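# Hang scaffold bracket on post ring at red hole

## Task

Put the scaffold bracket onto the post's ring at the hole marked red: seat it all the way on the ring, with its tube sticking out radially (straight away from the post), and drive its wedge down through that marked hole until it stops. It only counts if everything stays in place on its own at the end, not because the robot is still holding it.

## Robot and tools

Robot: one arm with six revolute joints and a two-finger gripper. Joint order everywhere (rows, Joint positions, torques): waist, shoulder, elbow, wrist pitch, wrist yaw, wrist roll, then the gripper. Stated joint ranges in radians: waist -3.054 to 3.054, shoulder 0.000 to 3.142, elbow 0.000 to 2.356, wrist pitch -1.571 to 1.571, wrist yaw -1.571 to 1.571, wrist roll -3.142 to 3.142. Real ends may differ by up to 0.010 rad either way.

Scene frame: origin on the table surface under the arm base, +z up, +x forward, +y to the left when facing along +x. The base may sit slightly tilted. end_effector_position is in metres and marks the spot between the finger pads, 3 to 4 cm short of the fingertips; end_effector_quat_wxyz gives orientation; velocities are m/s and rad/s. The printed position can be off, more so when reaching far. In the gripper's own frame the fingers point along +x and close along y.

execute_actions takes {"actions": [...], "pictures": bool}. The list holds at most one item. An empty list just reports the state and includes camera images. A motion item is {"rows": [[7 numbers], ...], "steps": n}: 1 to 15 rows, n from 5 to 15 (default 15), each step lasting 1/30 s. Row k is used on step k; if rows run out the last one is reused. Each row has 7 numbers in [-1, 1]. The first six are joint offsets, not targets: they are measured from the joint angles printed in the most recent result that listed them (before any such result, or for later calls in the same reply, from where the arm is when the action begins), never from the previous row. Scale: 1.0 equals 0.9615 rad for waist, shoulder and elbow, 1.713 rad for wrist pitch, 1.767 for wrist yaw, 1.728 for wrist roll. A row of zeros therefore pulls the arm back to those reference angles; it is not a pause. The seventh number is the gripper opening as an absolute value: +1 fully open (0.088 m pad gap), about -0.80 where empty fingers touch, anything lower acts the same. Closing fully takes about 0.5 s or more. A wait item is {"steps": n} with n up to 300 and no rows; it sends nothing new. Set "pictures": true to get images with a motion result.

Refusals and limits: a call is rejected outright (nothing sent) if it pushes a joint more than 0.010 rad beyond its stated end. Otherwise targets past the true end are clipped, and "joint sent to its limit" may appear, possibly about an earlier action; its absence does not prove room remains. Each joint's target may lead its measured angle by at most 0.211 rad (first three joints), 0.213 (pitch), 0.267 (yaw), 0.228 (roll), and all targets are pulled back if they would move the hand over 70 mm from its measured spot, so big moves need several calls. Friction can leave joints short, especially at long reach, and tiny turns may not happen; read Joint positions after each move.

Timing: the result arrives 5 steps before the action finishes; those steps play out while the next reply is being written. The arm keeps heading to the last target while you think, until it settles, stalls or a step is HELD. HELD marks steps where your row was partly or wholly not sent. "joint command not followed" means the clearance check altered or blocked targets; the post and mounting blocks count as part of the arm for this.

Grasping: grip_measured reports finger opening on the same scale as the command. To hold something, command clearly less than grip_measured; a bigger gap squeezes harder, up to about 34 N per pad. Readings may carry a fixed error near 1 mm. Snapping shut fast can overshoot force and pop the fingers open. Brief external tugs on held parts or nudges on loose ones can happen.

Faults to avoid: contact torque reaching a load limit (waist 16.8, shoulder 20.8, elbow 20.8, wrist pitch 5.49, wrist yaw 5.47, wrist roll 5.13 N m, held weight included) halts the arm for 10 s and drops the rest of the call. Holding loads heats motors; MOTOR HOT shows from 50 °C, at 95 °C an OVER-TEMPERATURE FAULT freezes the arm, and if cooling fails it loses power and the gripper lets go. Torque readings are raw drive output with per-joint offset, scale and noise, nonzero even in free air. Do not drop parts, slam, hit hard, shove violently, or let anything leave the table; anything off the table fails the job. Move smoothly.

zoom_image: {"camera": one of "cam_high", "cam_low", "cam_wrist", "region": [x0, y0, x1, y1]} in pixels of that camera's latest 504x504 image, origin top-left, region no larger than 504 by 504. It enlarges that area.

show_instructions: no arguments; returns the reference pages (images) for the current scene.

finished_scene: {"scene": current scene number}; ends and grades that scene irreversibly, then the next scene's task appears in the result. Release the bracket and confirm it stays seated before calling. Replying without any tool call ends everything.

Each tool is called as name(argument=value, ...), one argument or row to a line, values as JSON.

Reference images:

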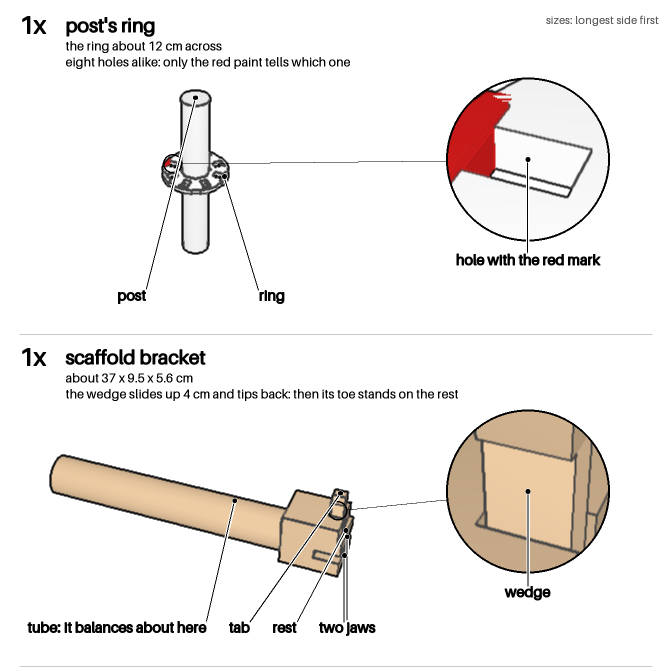

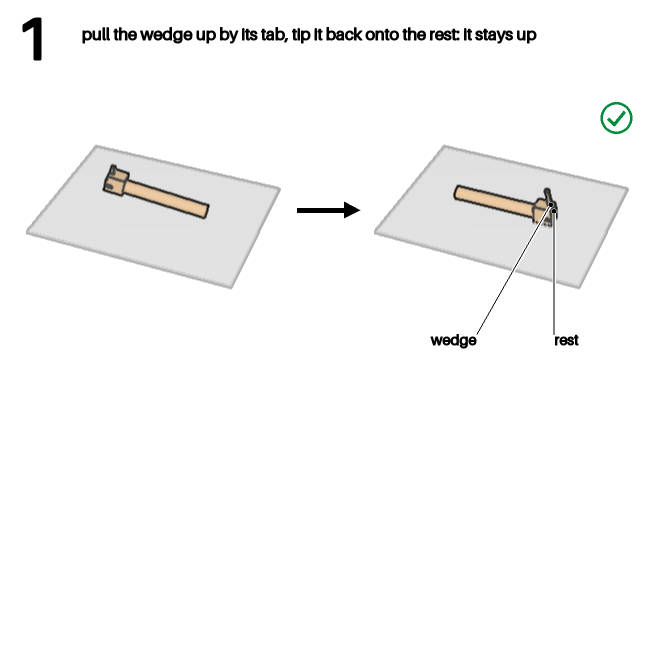

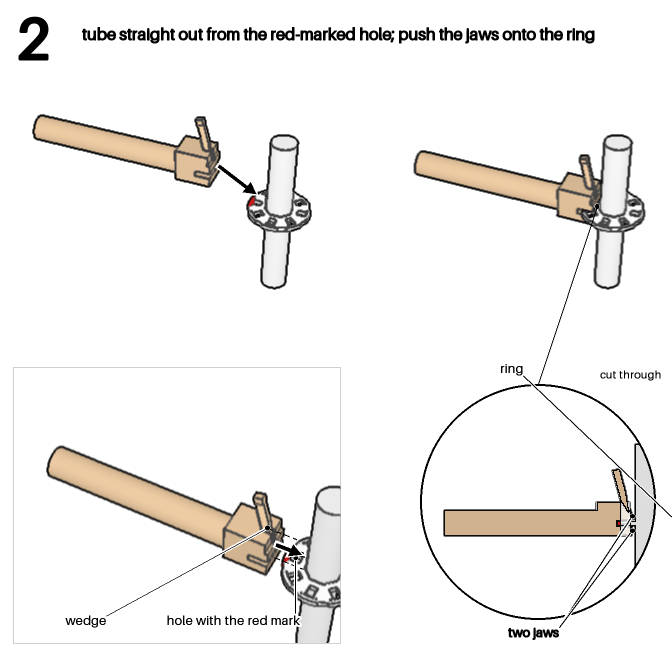

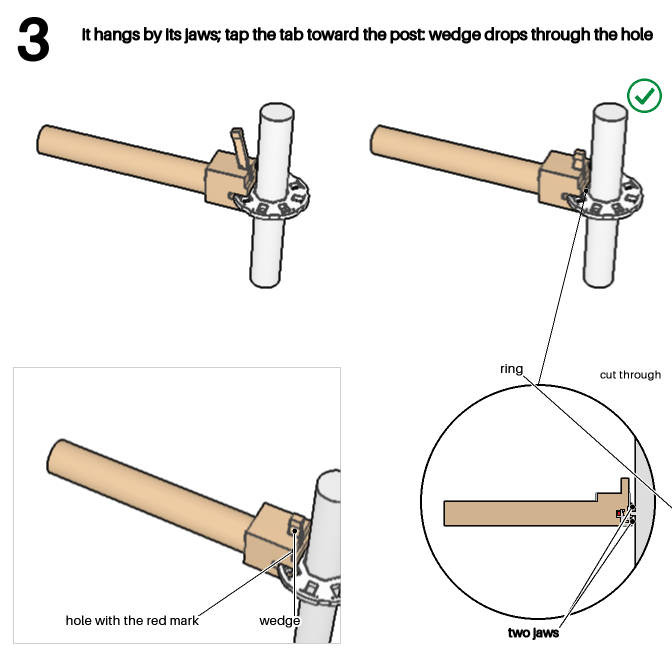

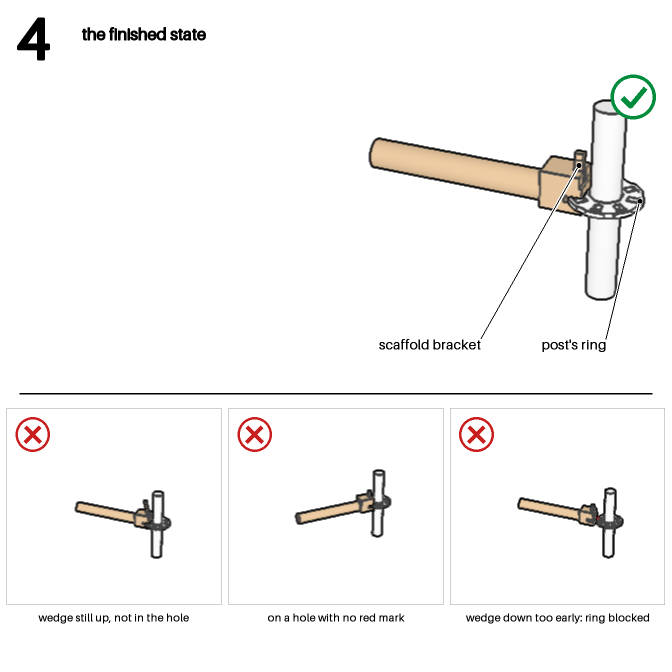

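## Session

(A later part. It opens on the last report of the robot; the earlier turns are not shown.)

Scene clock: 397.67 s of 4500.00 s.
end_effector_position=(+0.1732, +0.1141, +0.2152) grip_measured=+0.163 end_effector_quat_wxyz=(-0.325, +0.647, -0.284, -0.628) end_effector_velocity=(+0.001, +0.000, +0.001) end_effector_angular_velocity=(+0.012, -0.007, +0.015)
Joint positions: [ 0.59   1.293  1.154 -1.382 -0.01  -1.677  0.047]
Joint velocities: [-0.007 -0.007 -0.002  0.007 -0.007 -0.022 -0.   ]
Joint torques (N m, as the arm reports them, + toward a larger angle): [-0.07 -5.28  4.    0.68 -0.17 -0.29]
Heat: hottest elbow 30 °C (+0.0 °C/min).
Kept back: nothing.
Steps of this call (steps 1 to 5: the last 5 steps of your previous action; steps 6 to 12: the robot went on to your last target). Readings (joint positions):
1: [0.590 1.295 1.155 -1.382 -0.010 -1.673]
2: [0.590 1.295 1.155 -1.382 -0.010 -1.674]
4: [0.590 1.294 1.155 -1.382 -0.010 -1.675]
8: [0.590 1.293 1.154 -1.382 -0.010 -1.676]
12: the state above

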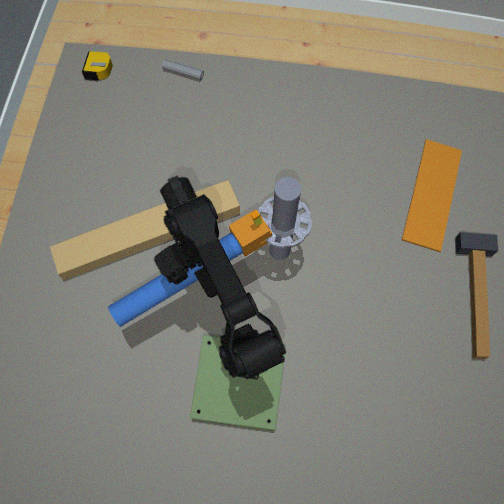

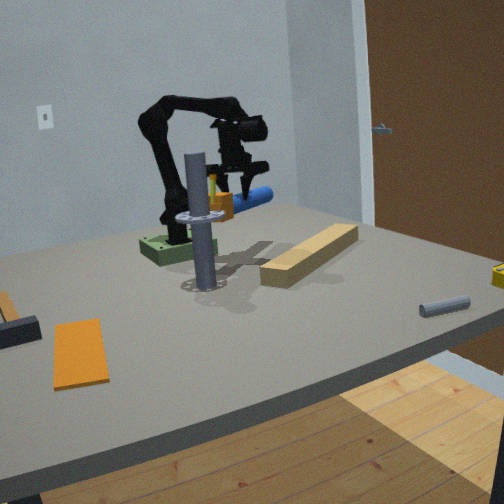

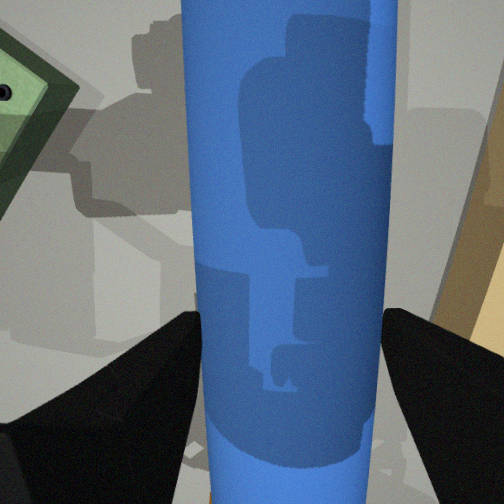

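execute_actions(
  actions=[
    {"rows":[[-0.004,-0.008,-0.006,0,0,-0.008,-1],[-0.008,-0.016,-0.012,0,0,-0.016,-1],[-0.012,-0.024,-0.018,0,0,-0.024,-1],[-0.016,-0.032,-0.024,0,0,-0.032,-1],[-0.02,-0.04,-0.03,0,0,-0.04,-1]],"steps":15},
  ],
)

execute_actions(
  actions=[
    {"steps":12},
  ],
  pictures=true,
)

zoom_image(
  camera="cam_low",
  region=[160, 110, 290, 230],
)

zoom_image(
  camera="cam_high",
  region=[80, 140, 340, 340],
)

Scene clock: 398.33 s of 4500.00 s.
end_effector_position=(+0.1685, +0.1100, +0.2153) grip_measured=+0.160 end_effector_quat_wxyz=(-0.314, +0.653, -0.267, -0.636) end_effector_velocity=(-0.001, -0.002, +0.000) end_effector_angular_velocity=(+0.011, -0.008, +0.025)
Joint positions: [ 0.579  1.265  1.135 -1.385 -0.019 -1.731  0.047]
Joint velocities: [-0.012 -0.017 -0.012  0.007 -0.007 -0.037 -0.   ]
Joint torques (N m, as the arm reports them, + toward a larger angle): [-0.84 -4.95  3.84  0.82  0.24 -0.34]
Heat: hottest elbow 30 °C (+0.0 °C/min).
Steps of this call (steps 1 to 10: the robot went on to your last target; steps 11 to 20: the first 10 steps of this action). Readings (joint positions):
11: [0.590 1.293 1.154 -1.382 -0.010 -1.678]
12: [0.589 1.292 1.153 -1.382 -0.011 -1.680]
14: [0.586 1.284 1.148 -1.384 -0.014 -1.696]
18: [0.580 1.267 1.136 -1.385 -0.019 -1.728]
20: the state above

Scene clock: 398.73 s of 4500.00 s.
end_effector_position=(+0.1682, +0.1098, +0.2153) grip_measured=+0.159 end_effector_quat_wxyz=(-0.313, +0.653, -0.266, -0.636) end_effector_velocity=(-0.002, -0.001, -0.000) end_effector_angular_velocity=(+0.003, +0.010, -0.009)
Joint positions: [ 0.578  1.263  1.134 -1.385 -0.02  -1.735  0.047]
Joint velocities: [-0.002 -0.002 -0.002 -0.007 -0.007  0.007 -0.   ]
Joint torques (N m, as the arm reports them, + toward a larger angle): [-0.8  -4.84  3.88  0.83  0.27 -0.32]
Heat: hottest elbow 30 °C (+0.0 °C/min).
Kept back: nothing.
Steps of this call (steps 1 to 5: the last 5 steps of your previous action; steps 6 to 12: the robot went on to your last target). Readings (joint positions):
1: [0.579 1.265 1.135 -1.385 -0.020 -1.731]
2: [0.579 1.264 1.134 -1.385 -0.020 -1.732]
4: [0.578 1.264 1.134 -1.385 -0.020 -1.733]
8: [0.578 1.263 1.134 -1.385 -0.020 -1.734]
12: the state above

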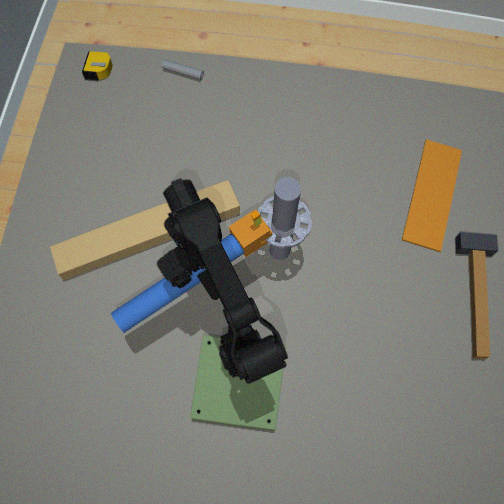

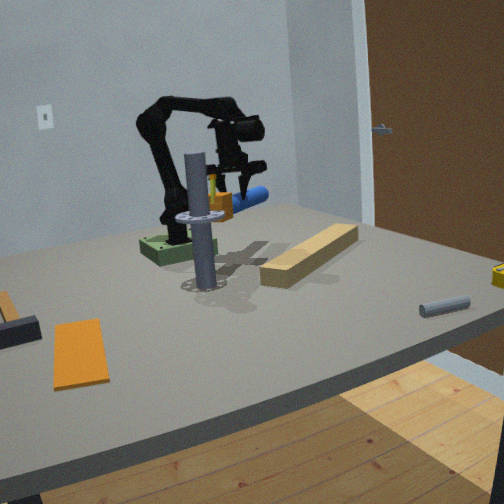

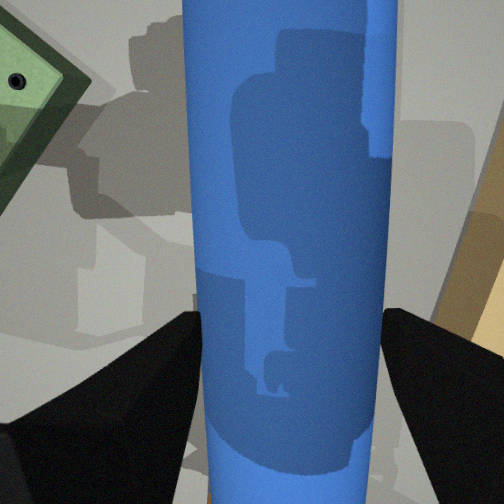

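Region (160, 110, 290, 230) of cam_low's 504x504 image, scaled by 3.877, with more detail than that image has; it fills the top 465 rows of this view, and the rest is white.

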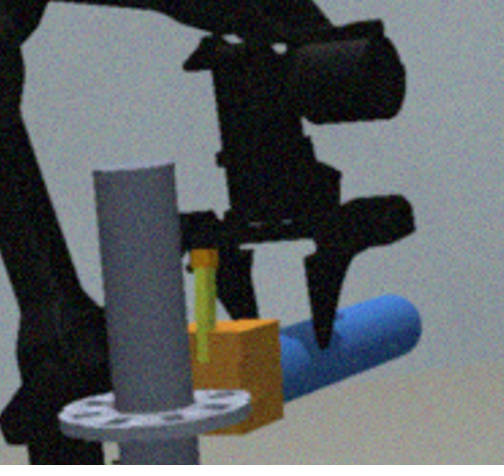

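Region (80, 140, 340, 340) of cam_high's 504x504 image, scaled by 1.938, with more detail than that image has; it fills the top 388 rows of this view, and the rest is white.

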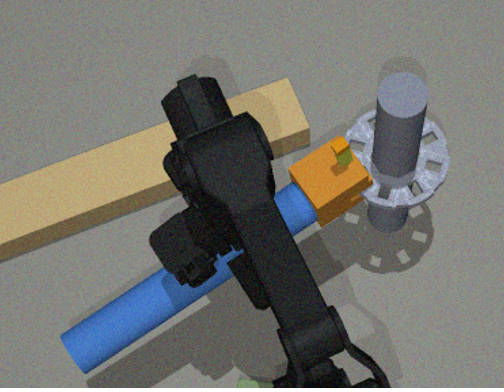

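execute_actions(
  actions=[],
)

Scene clock: 399.63 s of 4500.00 s.
end_effector_position=(+0.1680, +0.1096, +0.2153) grip_measured=+0.159 end_effector_quat_wxyz=(-0.313, +0.653, -0.265, -0.637) end_effector_velocity=(-0.003, +0.000, -0.000) end_effector_angular_velocity=(+0.003, +0.010, -0.004)
Joint positions: [ 0.578  1.262  1.133 -1.385 -0.021 -1.738  0.047]
Joint velocities: [ 0.002 -0.002 -0.002 -0.007 -0.007  0.007 -0.   ]
Joint torques (N m, as the arm reports them, + toward a larger angle): [-0.76 -4.76  4.04  0.85  0.28 -0.27]
Heat: hottest elbow 30 °C (+0.0 °C/min).
Kept back: nothing.
Steps of this call (steps 1 to 15: the robot went on to your last target; steps 16 to 27: nothing new was sent). Readings (joint positions):
1: [0.578 1.263 1.134 -1.385 -0.021 -1.736]
2: [0.578 1.263 1.134 -1.385 -0.021 -1.736]
4: [0.578 1.262 1.133 -1.385 -0.021 -1.737]
8: [0.578 1.262 1.133 -1.385 -0.021 -1.737]
27: the state above
The arm was judged still, so your last target was given up. Only a new action makes it travel on or press farther. Fingers that are still opening or closing keep moving.

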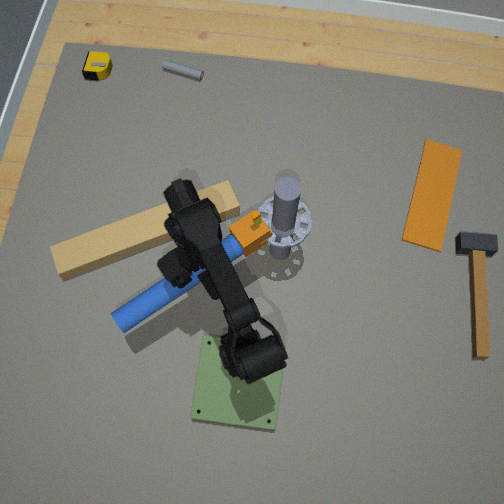

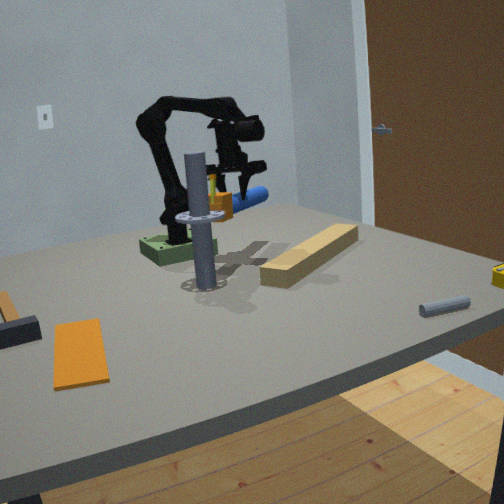

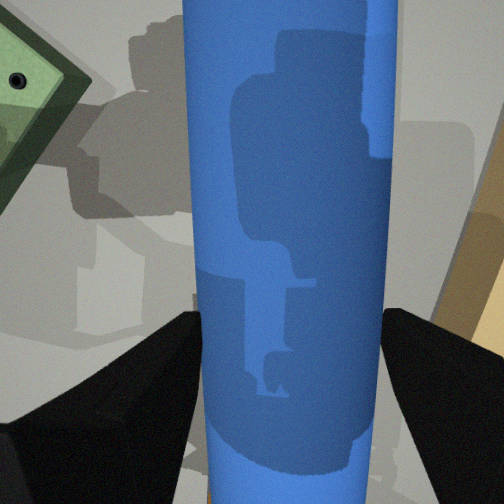

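zoom_image(
  camera="cam_high",
  region=[200, 170, 320, 270],
)

Region (200, 170, 320, 270) of cam_high's 504x504 image, scaled by 4.200, with more detail than that image has.

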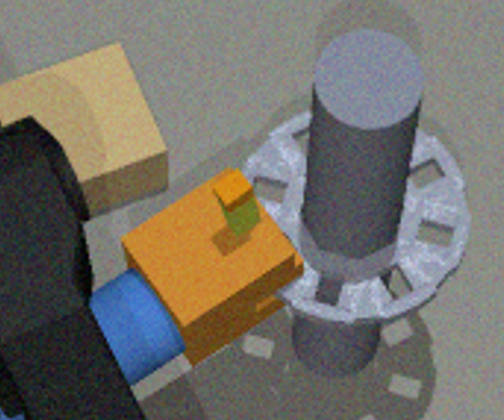

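zoom_image(
  camera="cam_low",
  region=[160, 140, 290, 260],
)

Region (160, 140, 290, 260) of cam_low's 504x504 image, scaled by 3.877, with more detail than that image has; it fills the top 465 rows of this view, and the rest is white.

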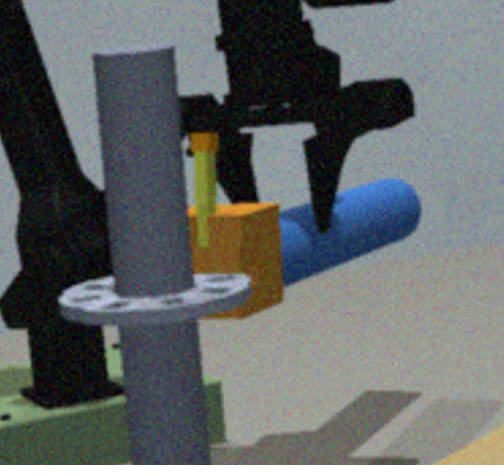

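execute_actions(
  actions=[
    {"rows": [[0.02,0.06,0.045,0.0,0.006,0.06,-1]], "steps": 15},
  ],
  pictures=true,
)

Scene clock: 401.50 s of 4500.00 s.
end_effector_position=(+0.1763, +0.1160, +0.2157) grip_measured=+0.154 end_effector_quat_wxyz=(-0.333, +0.643, -0.294, -0.624) end_effector_velocity=(+0.003, +0.000, +0.001) end_effector_angular_velocity=(-0.021, -0.004, -0.031)
Joint positions: [ 0.591  1.309  1.168 -1.382 -0.008 -1.648  0.047]
Joint velocities: [ 0.007  0.017  0.017 -0.007  0.022  0.037 -0.   ]
Joint torques (N m, as the arm reports them, + toward a larger angle): [ 0.37 -3.25  5.29  0.32 -0.25  0.31]
Heat: hottest elbow 30 °C (+0.0 °C/min).
Steps of this call (steps 1 to 46: nothing new was sent; steps 47 to 56: the first 10 steps of this action). Readings (joint positions):
47: [0.580 1.268 1.136 -1.385 -0.018 -1.729]
48: [0.585 1.277 1.143 -1.384 -0.015 -1.704]
50: [0.588 1.295 1.158 -1.382 -0.011 -1.670]
54: [0.591 1.307 1.166 -1.382 -0.009 -1.651]
56: the state above

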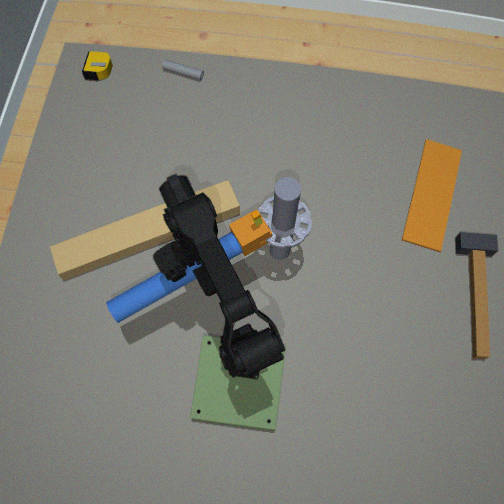

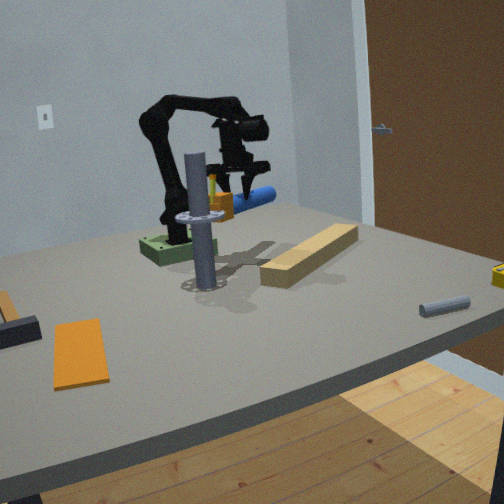

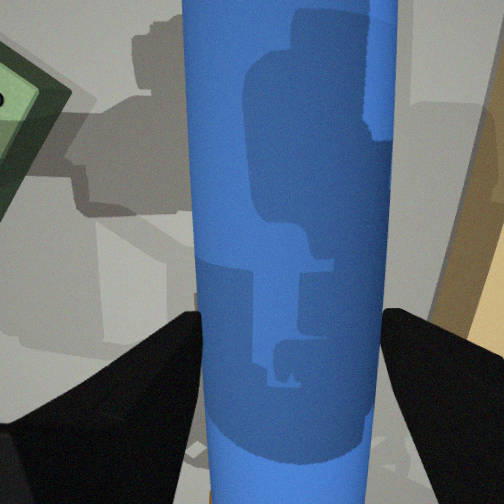

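execute_actions(
  actions=[
    {"rows": [[0.08,0.0,0.0,0.0,0.0,0.045,-1]], "steps": 15},
  ],
  pictures=true,
)

zoom_image(
  camera="cam_high",
  region=[200, 170, 320, 270],
)

zoom_image(
  camera="cam_low",
  region=[160, 140, 290, 260],
)

Scene clock: 402.03 s of 4500.00 s.
end_effector_position=(+0.1678, +0.1287, +0.2155) grip_measured=+0.153 end_effector_quat_wxyz=(-0.333, +0.642, -0.295, -0.625) end_effector_velocity=(-0.002, +0.003, +0.001) end_effector_angular_velocity=(+0.014, -0.005, -0.009)
Joint positions: [ 0.664  1.312  1.169 -1.382 -0.007 -1.575  0.046]
Joint velocities: [ 0.012 -0.007 -0.002  0.007 -0.007  0.022 -0.   ]
Joint torques (N m, as the arm reports them, + toward a larger angle): [ 0.22 -4.59  4.54  0.56 -0.19  0.06]
Heat: hottest elbow 30 °C (+0.0 °C/min).
Steps of this call (steps 1 to 5: the last 5 steps of your previous action; step 6: the robot went on to your last target; steps 7 to 16: the first 10 steps of this action). Readings (joint positions):
7: [0.600 1.311 1.169 -1.380 -0.001 -1.630]
8: [0.616 1.311 1.169 -1.379 0.005 -1.609]
10: [0.644 1.312 1.169 -1.381 -0.003 -1.590]
14: [0.662 1.312 1.169 -1.382 -0.007 -1.577]
16: the state above

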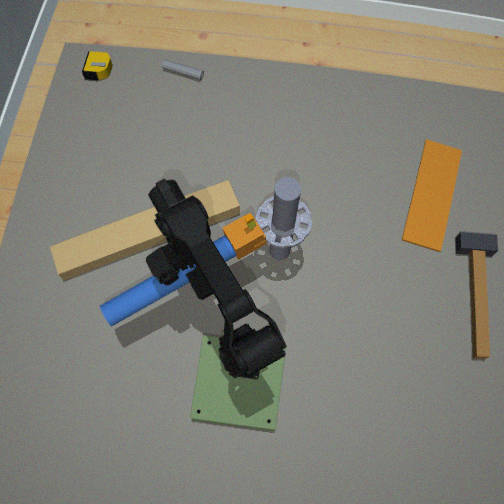

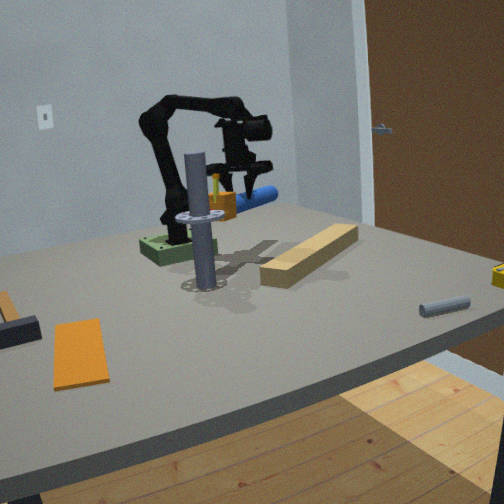

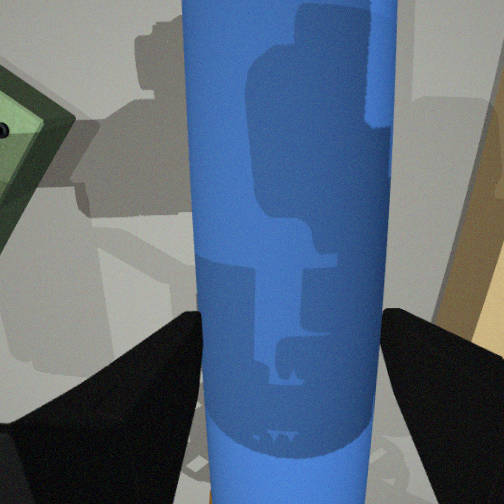

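Region (200, 170, 320, 270) of cam_high's 504x504 image, scaled by 4.200, with more detail than that image has.

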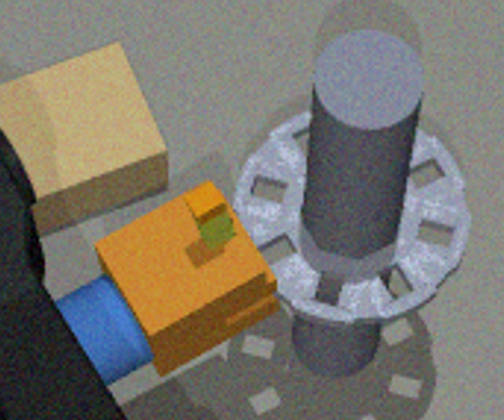

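Region (160, 140, 290, 260) of cam_low's 504x504 image, scaled by 3.877, with more detail than that image has; it fills the top 465 rows of this view, and the rest is white.

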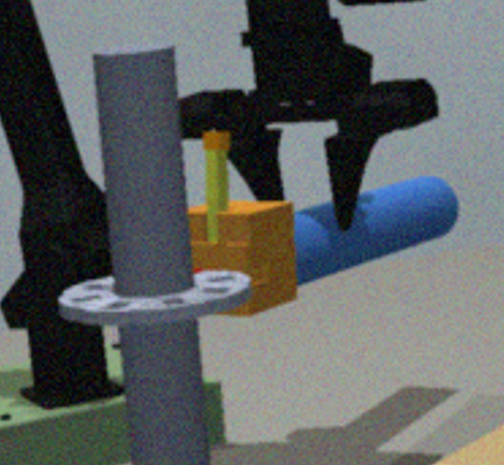

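execute_actions(
  actions=[
    {"rows": [[0.15,0.0,0.0,0.0,0.0,0.083,-1]], "steps": 12},
  ],
)

execute_actions(
  actions=[
    {"rows": [[0.0,0.07,-0.25,0.18,0.0,0.0,-1],[0.0,0.12,-0.45,0.33,0.0,0.0,-1]], "steps": 15},
  ],
)

execute_actions(
  actions=[
    {"steps": 20},
  ],
  pictures=true,
)

Scene clock: 403.83 s of 4500.00 s.
end_effector_position=(+0.1481, +0.1510, +0.2151) grip_measured=+0.151 end_effector_quat_wxyz=(-0.332, +0.638, -0.291, -0.631) end_effector_velocity=(-0.012, +0.009, -0.000) end_effector_angular_velocity=(-0.017, -0.003, -0.069)
Joint positions: [ 0.797  1.313  1.169 -1.382 -0.015 -1.448  0.046]
Joint velocities: [ 0.085 -0.002 -0.002 -0.007  0.022  0.154 -0.   ]
Joint torques (N m, as the arm reports them, + toward a larger angle): [-0.01 -4.43  4.83  0.57  0.21  0.07]
Heat: hottest elbow 30 °C (+0.0 °C/min).
Steps of this call (steps 1 to 5: the last 5 steps of your previous action; steps 6 to 15: the robot went on to your last target; steps 16 to 47: nothing new was sent; steps 48 to 54: the first 7 steps of this action). Readings (joint positions):
48: [0.680 1.312 1.169 -1.382 0.001 -1.543]
49: [0.712 1.312 1.169 -1.381 0.002 -1.506]
51: [0.768 1.313 1.169 -1.382 -0.013 -1.472]
54: the state above

Scene clock: 404.33 s of 4500.00 s.
end_effector_position=(+0.1454, +0.1488, +0.0865) grip_measured=+0.150 end_effector_quat_wxyz=(-0.314, +0.630, -0.314, -0.637) end_effector_velocity=(+0.032, +0.040, -0.076) end_effector_angular_velocity=(+0.304, -0.252, +0.012)
Joint positions: [ 0.803  1.438  0.744 -0.892 -0.014 -1.435  0.046]
Joint velocities: [ 0.002  0.002 -0.33   0.725 -0.037 -0.007 -0.   ]
Joint torques (N m, as the arm reports them, + toward a larger angle): [-0.18 -6.11  6.25  1.33 -0.1  -0.04]
Heat: hottest elbow 30 °C (+0.0 °C/min).
Steps of this call (steps 1 to 5: the last 5 steps of your previous action; steps 6 to 15: the first 10 steps of this action, its rows measured from where the robot was after step 5). Readings (joint positions):
5: [0.803 1.313 1.168 -1.382 -0.013 -1.436]
6: [0.803 1.318 1.141 -1.350 -0.013 -1.435]
7: [0.803 1.321 1.099 -1.280 -0.013 -1.435]
9: [0.803 1.370 1.002 -1.158 -0.013 -1.435]
13: [0.803 1.433 0.788 -0.953 -0.013 -1.435]
15: the state above

Scene clock: 405.00 s of 4500.00 s.
end_effector_position=(+0.1544, +0.1581, +0.0849) grip_measured=+0.148 end_effector_quat_wxyz=(-0.335, +0.637, -0.292, -0.630) end_effector_velocity=(-0.006, -0.006, -0.001) end_effector_angular_velocity=(-0.020, +0.031, -0.009)
Joint positions: [ 0.803  1.438  0.735 -0.819 -0.015 -1.435  0.046]
Joint velocities: [-0.002 -0.002 -0.002 -0.037 -0.007  0.007 -0.   ]
Joint torques (N m, as the arm reports them, + toward a larger angle): [-0.14 -5.91  4.31  0.8  -0.09 -0.03]
Heat: hottest elbow 30 °C (+0.0 °C/min).
Kept back: nothing.
Steps of this call (steps 1 to 5: the last 5 steps of your previous action; steps 6 to 20: the robot went on to your last target). Readings (joint positions):
1: [0.803 1.438 0.738 -0.870 -0.015 -1.435]
2: [0.803 1.438 0.737 -0.851 -0.015 -1.435]
4: [0.803 1.438 0.737 -0.829 -0.015 -1.435]
8: [0.803 1.438 0.735 -0.825 -0.015 -1.435]
20: the state above

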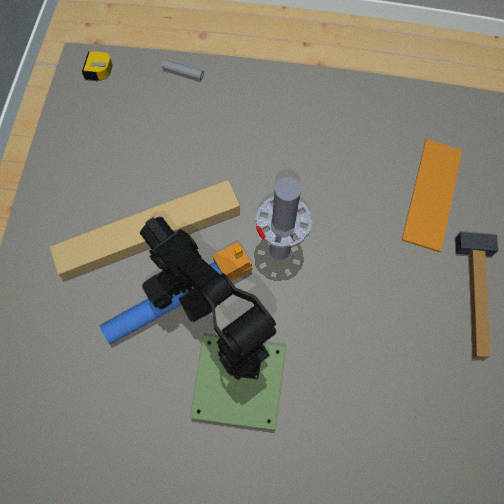

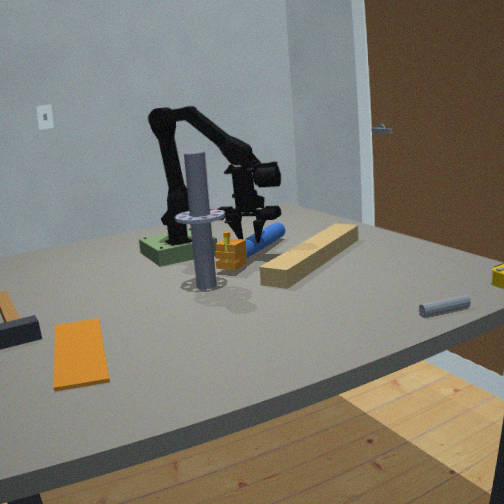

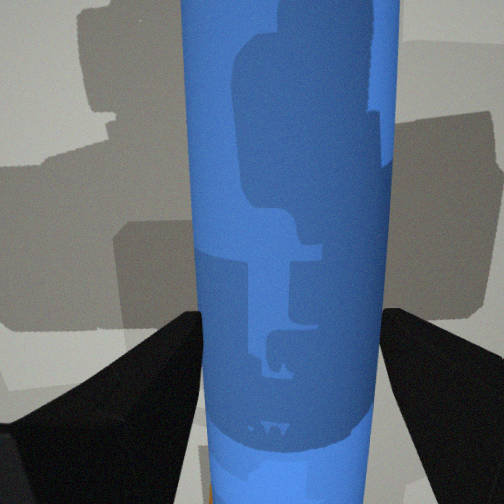

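zoom_image(
  camera="cam_low",
  region=[170, 190, 300, 300],
)

Region (170, 190, 300, 300) of cam_low's 504x504 image, scaled by 3.877, with more detail than that image has; it fills the top 426 rows of this view, and the rest is white.

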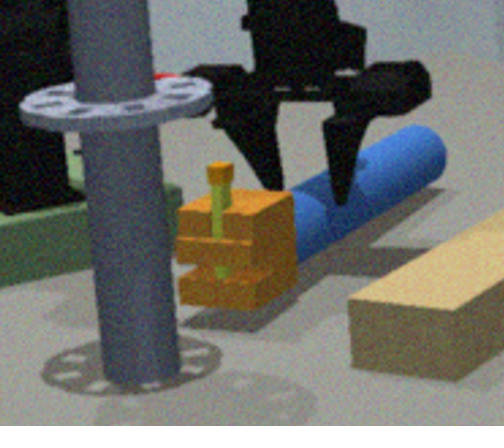

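execute_actions(
  actions=[
    {"rows": [[0.0,0.0,-0.09,0.05,0.0,0.0,-1]], "steps": 15},
  ],
  pictures=true,
)

zoom_image(
  camera="cam_low",
  region=[170, 190, 300, 300],
)

Scene clock: 405.67 s of 4500.00 s.
end_effector_position=(+0.1499, +0.1535, +0.0722) grip_measured=+0.147 end_effector_quat_wxyz=(-0.338, +0.638, -0.289, -0.629) end_effector_velocity=(+0.001, +0.002, +0.001) end_effector_angular_velocity=(+0.024, -0.014, +0.006)
Joint positions: [ 0.803  1.43   0.672 -0.754 -0.015 -1.435  0.046]
Joint velocities: [-0.002 -0.017 -0.012  0.022 -0.007 -0.007 -0.   ]
Joint torques (N m, as the arm reports them, + toward a larger angle): [-0.09 -3.42  2.22  1.88 -0.14 -0.01]
Heat: hottest elbow 30 °C (+0.0 °C/min).
Steps of this call (steps 1 to 10: the robot went on to your last target; steps 11 to 20: the first 10 steps of this action). Readings (joint positions):
11: [0.803 1.438 0.724 -0.803 -0.015 -1.435]
12: [0.803 1.436 0.707 -0.772 -0.015 -1.435]
14: [0.803 1.437 0.680 -0.758 -0.016 -1.435]
18: [0.803 1.431 0.672 -0.756 -0.016 -1.435]
20: the state above

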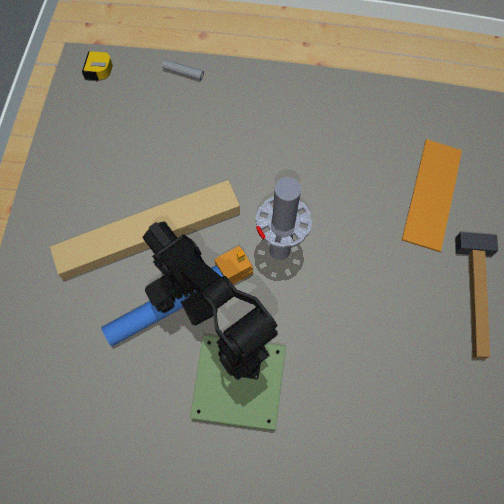

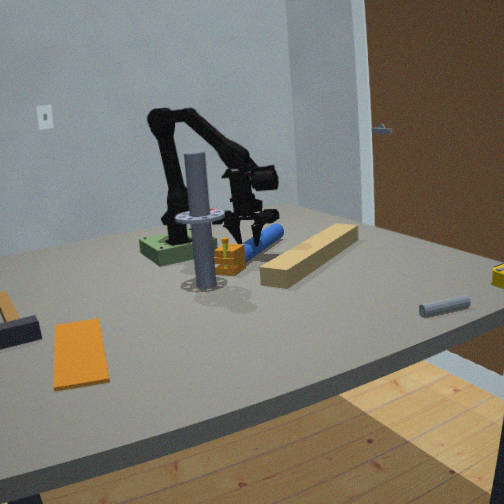

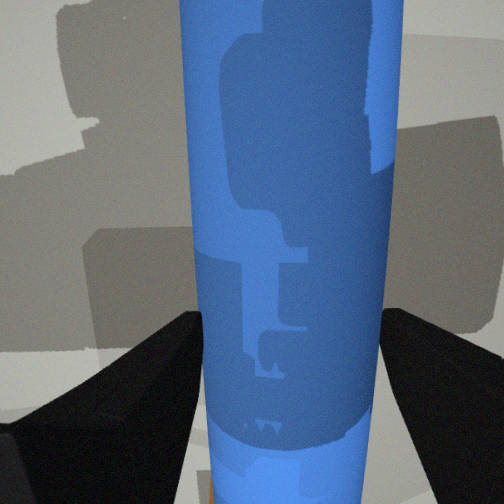

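Region (170, 190, 300, 300) of cam_low's 504x504 image, scaled by 3.877, with more detail than that image has; it fills the top 426 rows of this view, and the rest is white.

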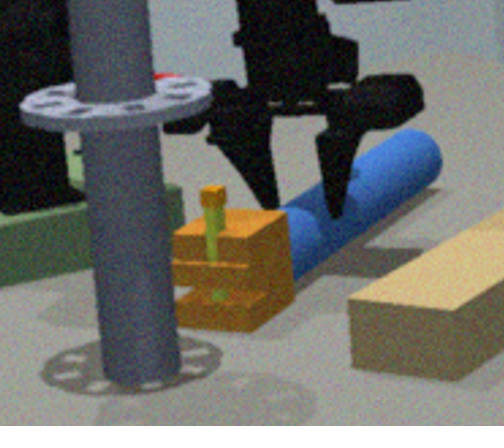

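execute_actions(
  actions=[
    {"rows": [[0,0,0,0,0,0,0.2],[0,0,0,0,0,0,0.2],[0,0,0,0,0,0,0.2],[0,0,0,0,0,0,0.2],[0,0,0,0,0,0,0.2],[0,0,0,0,0,0,0.2],[0,0,0,0,0,0,0.2],[0,0,0,0,0,0,0.2],[0,0,0.1,-0.05,0,0,0.2],[0,0,0.2,-0.1,0,0,0.2],[0,0,0.3,-0.17,0,0,0.2]], "steps": 15},
  ],
)

execute_actions(
  actions=[
    {"rows": [[-0.3,0.0,0.0,0.0,0,-0.2,-0.3],[-0.6,0.0,0.0,0.0,0,-0.34,-0.3]], "steps": 15},
  ],
)

execute_actions(
  actions=[],
)

Scene clock: 406.77 s of 4500.00 s.
end_effector_position=(+0.1501, +0.1538, +0.0810) grip_measured=+0.196 end_effector_quat_wxyz=(-0.331, +0.635, -0.297, -0.631) end_effector_velocity=(-0.021, -0.024, +0.215) end_effector_angular_velocity=(-0.570, +0.559, -0.005)
Joint positions: [ 0.803  1.432  0.714 -0.817 -0.015 -1.435  0.049]
Joint velocities: [-0.007  0.125  1.092 -1.766  0.007 -0.007  0.065]
Joint torques (N m, as the arm reports them, + toward a larger angle): [-0.04 -5.77  8.01  1.35 -0.15  0.  ]
Heat: hottest elbow 30 °C (+0.0 °C/min).
Steps of this call (steps 1 to 5: the last 5 steps of your previous action; steps 6 to 15: the robot went on to your last target; steps 16 to 23: nothing new was sent; steps 24 to 33: the first 10 steps of this action). Readings (joint positions):
24: [0.803 1.428 0.670 -0.749 -0.015 -1.435]
25: [0.803 1.428 0.671 -0.749 -0.015 -1.435]
27: [0.803 1.427 0.671 -0.749 -0.015 -1.435]
31: [0.803 1.427 0.672 -0.750 -0.015 -1.435]
33: the state above

Scene clock: 407.27 s of 4500.00 s.
end_effector_position=(+0.2342, +0.0690, +0.1342) grip_measured=-0.282 end_effector_quat_wxyz=(-0.336, +0.658, -0.281, -0.612) end_effector_velocity=(+0.066, -0.232, -0.002) end_effector_angular_velocity=(-0.074, -0.018, -0.308)
Joint positions: [ 0.295  1.427  0.931 -0.987 -0.014 -1.959  0.025]
Joint velocities: [-0.969  0.002 -0.002 -0.007  0.022 -0.667 -0.009]
Joint torques (N m, as the arm reports them, + toward a larger angle): [ 1.54 -4.78  3.82  0.68 -0.27 -0.11]
Heat: hottest elbow 30 °C (+0.0 °C/min).
Steps of this call (steps 1 to 5: the last 5 steps of your previous action; steps 6 to 15: the first 10 steps of this action, its rows measured from where the robot was after step 5). Readings (joint positions):
5: [0.803 1.430 0.922 -0.986 -0.015 -1.435]
6: [0.784 1.427 0.933 -0.994 -0.026 -1.485]
7: [0.733 1.425 0.934 -0.992 -0.026 -1.548]
9: [0.615 1.427 0.932 -0.991 -0.019 -1.670]
13: [0.386 1.427 0.931 -0.987 -0.018 -1.901]
15: the state above

Scene clock: 407.43 s of 4500.00 s.
end_effector_position=(+0.2377, +0.0560, +0.1342) grip_measured=-0.297 end_effector_quat_wxyz=(-0.337, +0.658, -0.283, -0.610) end_effector_velocity=(-0.004, -0.006, -0.000) end_effector_angular_velocity=(+0.049, +0.032, +0.055)
Joint positions: [ 0.24   1.427  0.931 -0.986 -0.015 -2.009  0.024]
Joint velocities: [-0.061 -0.002 -0.002 -0.022 -0.066 -0.11  -0.001]
Joint torques (N m, as the arm reports them, + toward a larger angle): [-0.47 -4.75  3.82  0.67 -0.1  -0.13]
Heat: hottest elbow 30 °C (+0.0 °C/min).
Kept back: nothing.
Steps of this call (steps 1 to 5: the last 5 steps of your previous action). Readings (joint positions):
1: [0.270 1.427 0.931 -0.987 -0.013 -1.977]
2: [0.255 1.427 0.931 -0.987 -0.013 -1.989]
4: [0.242 1.427 0.931 -0.986 -0.014 -2.005]
5: the state above

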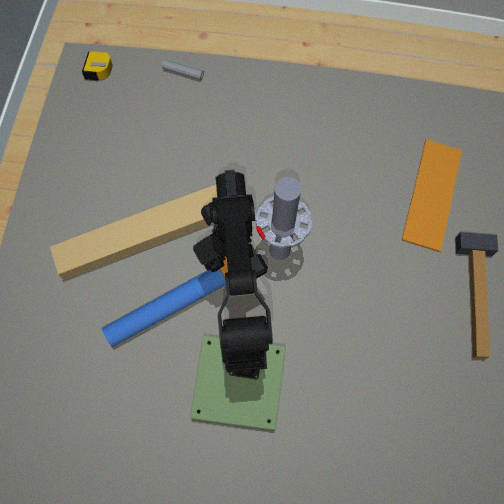

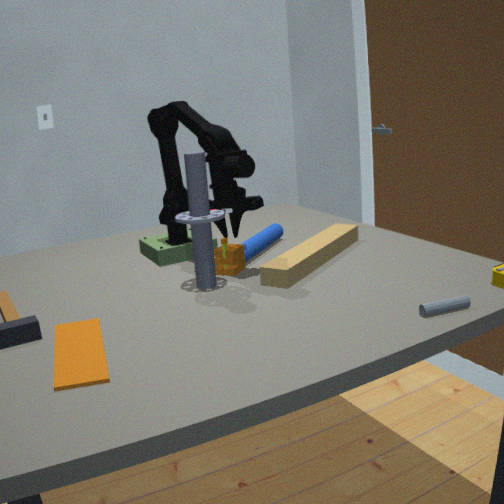

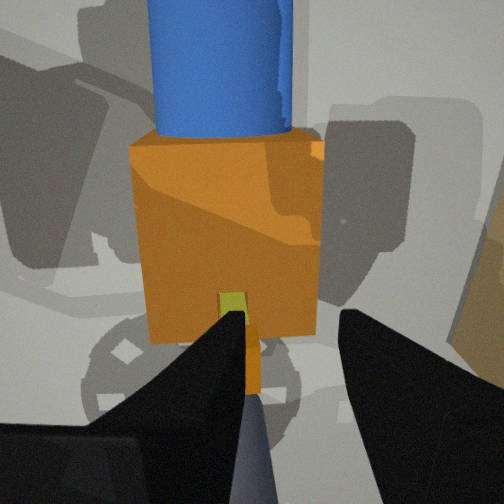

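execute_actions(
  actions=[
    {"rows": [[-0.048,-0.033,-0.033,0.0,0,-0.027,-0.3]], "steps": 12},
  ],
  pictures=true,
)

Scene clock: 408.60 s of 4500.00 s.
end_effector_position=(+0.2357, +0.0464, +0.1349) grip_measured=-0.301 end_effector_quat_wxyz=(-0.339, +0.661, -0.280, -0.608) end_effector_velocity=(-0.008, -0.004, -0.001) end_effector_angular_velocity=(+0.017, +0.010, +0.017)
Joint positions: [ 0.2    1.403  0.913 -0.985 -0.02  -2.05   0.024]
Joint velocities: [-0.022 -0.027 -0.027 -0.007 -0.022 -0.037 -0.   ]
Joint torques (N m, as the arm reports them, + toward a larger angle): [-0.55 -5.4   3.6   0.52  0.05 -0.08]
Heat: hottest elbow 30 °C (+0.0 °C/min).
Steps of this call (steps 1 to 28: the robot went on to your last target; steps 29 to 35: the first 7 steps of this action). Readings (joint positions):
29: [0.230 1.423 0.929 -0.986 -0.021 -2.027]
30: [0.222 1.418 0.925 -0.985 -0.021 -2.035]
32: [0.207 1.408 0.917 -0.985 -0.020 -2.044]
35: the state above

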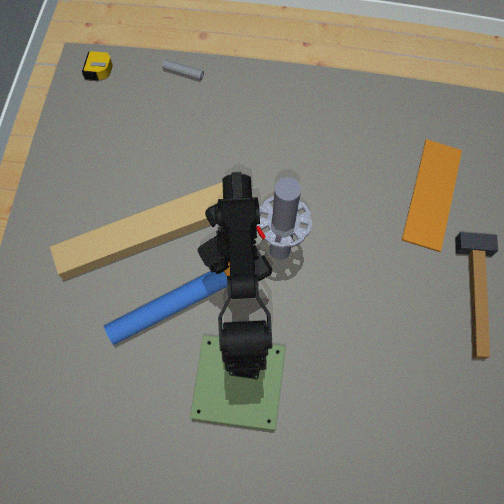

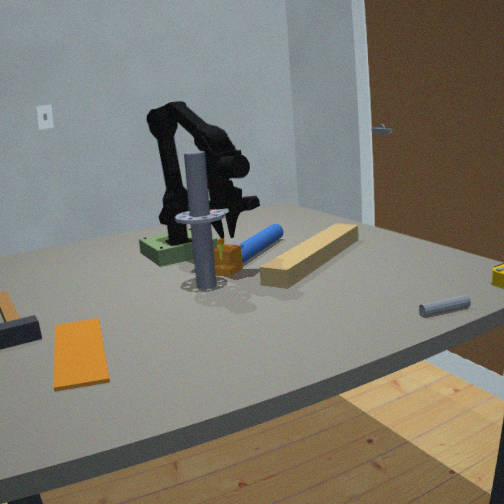

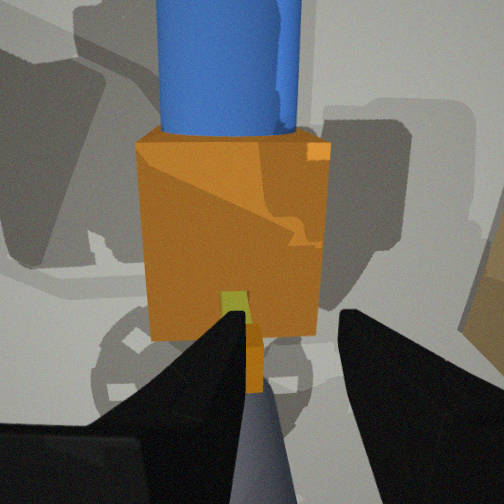

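zoom_image(
  camera="cam_low",
  region=[170, 190, 300, 300],
)

zoom_image(
  camera="cam_high",
  region=[180, 200, 300, 320],
)

Region (170, 190, 300, 300) of cam_low's 504x504 image, scaled by 3.877, with more detail than that image has; it fills the top 426 rows of this view, and the rest is white.

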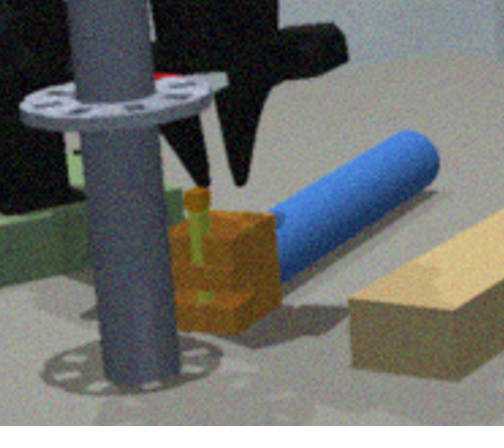

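Region (180, 200, 300, 320) of cam_high's 504x504 image, scaled by 4.200, with more detail than that image has.

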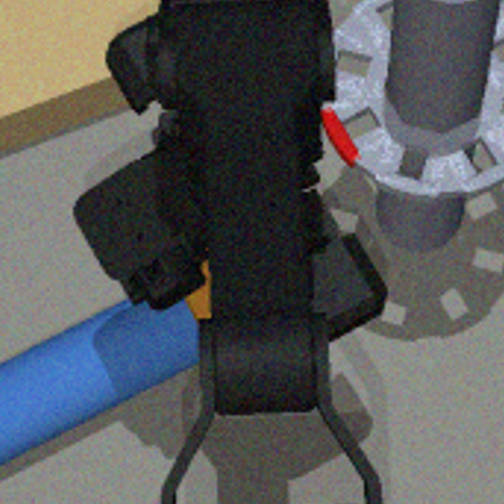

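execute_actions(
  actions=[
    {"rows": [[0,0,0.06,-0.03,0,0,-0.1]], "steps": 8},
  ],
)

execute_actions(
  actions=[
    {"rows": [[-0.028,-0.047,-0.047,0.0,0,-0.016,-0.1]], "steps": 14},
  ],
  pictures=true,
)

Scene clock: 409.33 s of 4500.00 s.
end_effector_position=(+0.2348, +0.0458, +0.1404) grip_measured=-0.177 end_effector_quat_wxyz=(-0.337, +0.659, -0.282, -0.611) end_effector_velocity=(+0.040, +0.008, +0.074) end_effector_angular_velocity=(+0.027, -0.117, +0.020)
Joint positions: [ 0.198  1.401  0.934 -1.016 -0.02  -2.053  0.03 ]
Joint velocities: [-0.002 -0.002  0.286 -0.168 -0.007 -0.022  0.045]
Joint torques (N m, as the arm reports them, + toward a larger angle): [ 0.07 -4.86  5.5   0.54 -0.08  0.05]
Heat: hottest elbow 30 °C (+0.0 °C/min).
Steps of this call (steps 1 to 5: the last 5 steps of your previous action; steps 6 to 15: the robot went on to your last target; steps 16 to 19: nothing new was sent; steps 20 to 22: the first 3 steps of this action). Readings (joint positions):
20: [0.198 1.401 0.917 -0.994 -0.020 -2.053]
21: [0.198 1.401 0.926 -1.009 -0.020 -2.053]
22: the state above

Scene clock: 409.80 s of 4500.00 s.
end_effector_position=(+0.2314, +0.0396, +0.1462) grip_measured=-0.101 end_effector_quat_wxyz=(-0.339, +0.664, -0.279, -0.605) end_effector_velocity=(-0.008, -0.004, -0.004) end_effector_angular_velocity=(+0.001, +0.017, +0.020)
Joint positions: [ 0.175  1.364  0.927 -1.029 -0.02  -2.076  0.034]
Joint velocities: [-0.017 -0.017 -0.027 -0.007 -0.007 -0.037  0.   ]
Joint torques (N m, as the arm reports them, + toward a larger angle): [-0.33 -5.44  3.85  0.66 -0.14 -0.08]
Heat: hottest elbow 30 °C (+0.0 °C/min).
Steps of this call (steps 1 to 5: the last 5 steps of your previous action; steps 6 to 14: the first 9 steps of this action, its rows measured from where the robot was after step 5). Readings (joint positions):
5: [0.198 1.401 0.961 -1.029 -0.020 -2.053]
6: [0.196 1.396 0.958 -1.029 -0.020 -2.056]
7: [0.191 1.389 0.950 -1.028 -0.020 -2.062]
9: [0.181 1.374 0.937 -1.029 -0.020 -2.070]
13: [0.176 1.365 0.928 -1.029 -0.020 -2.076]
14: the state above

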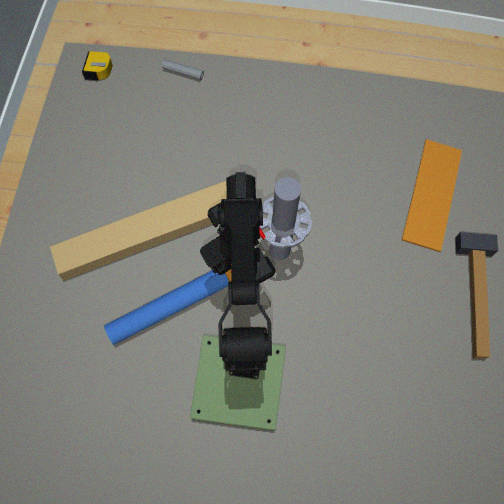

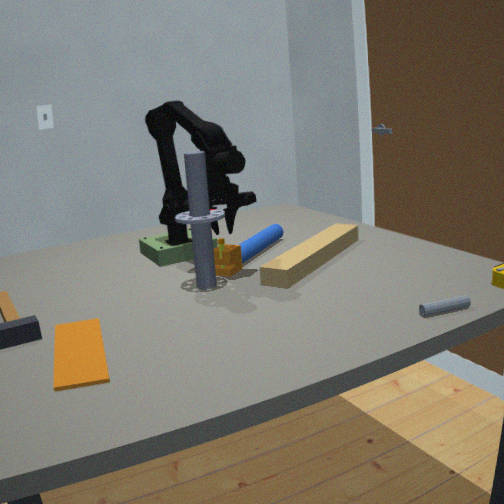

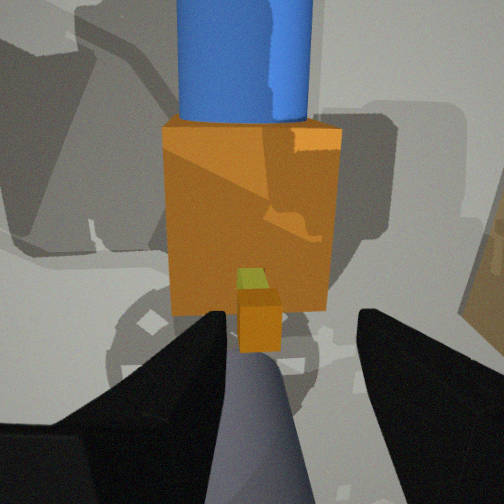

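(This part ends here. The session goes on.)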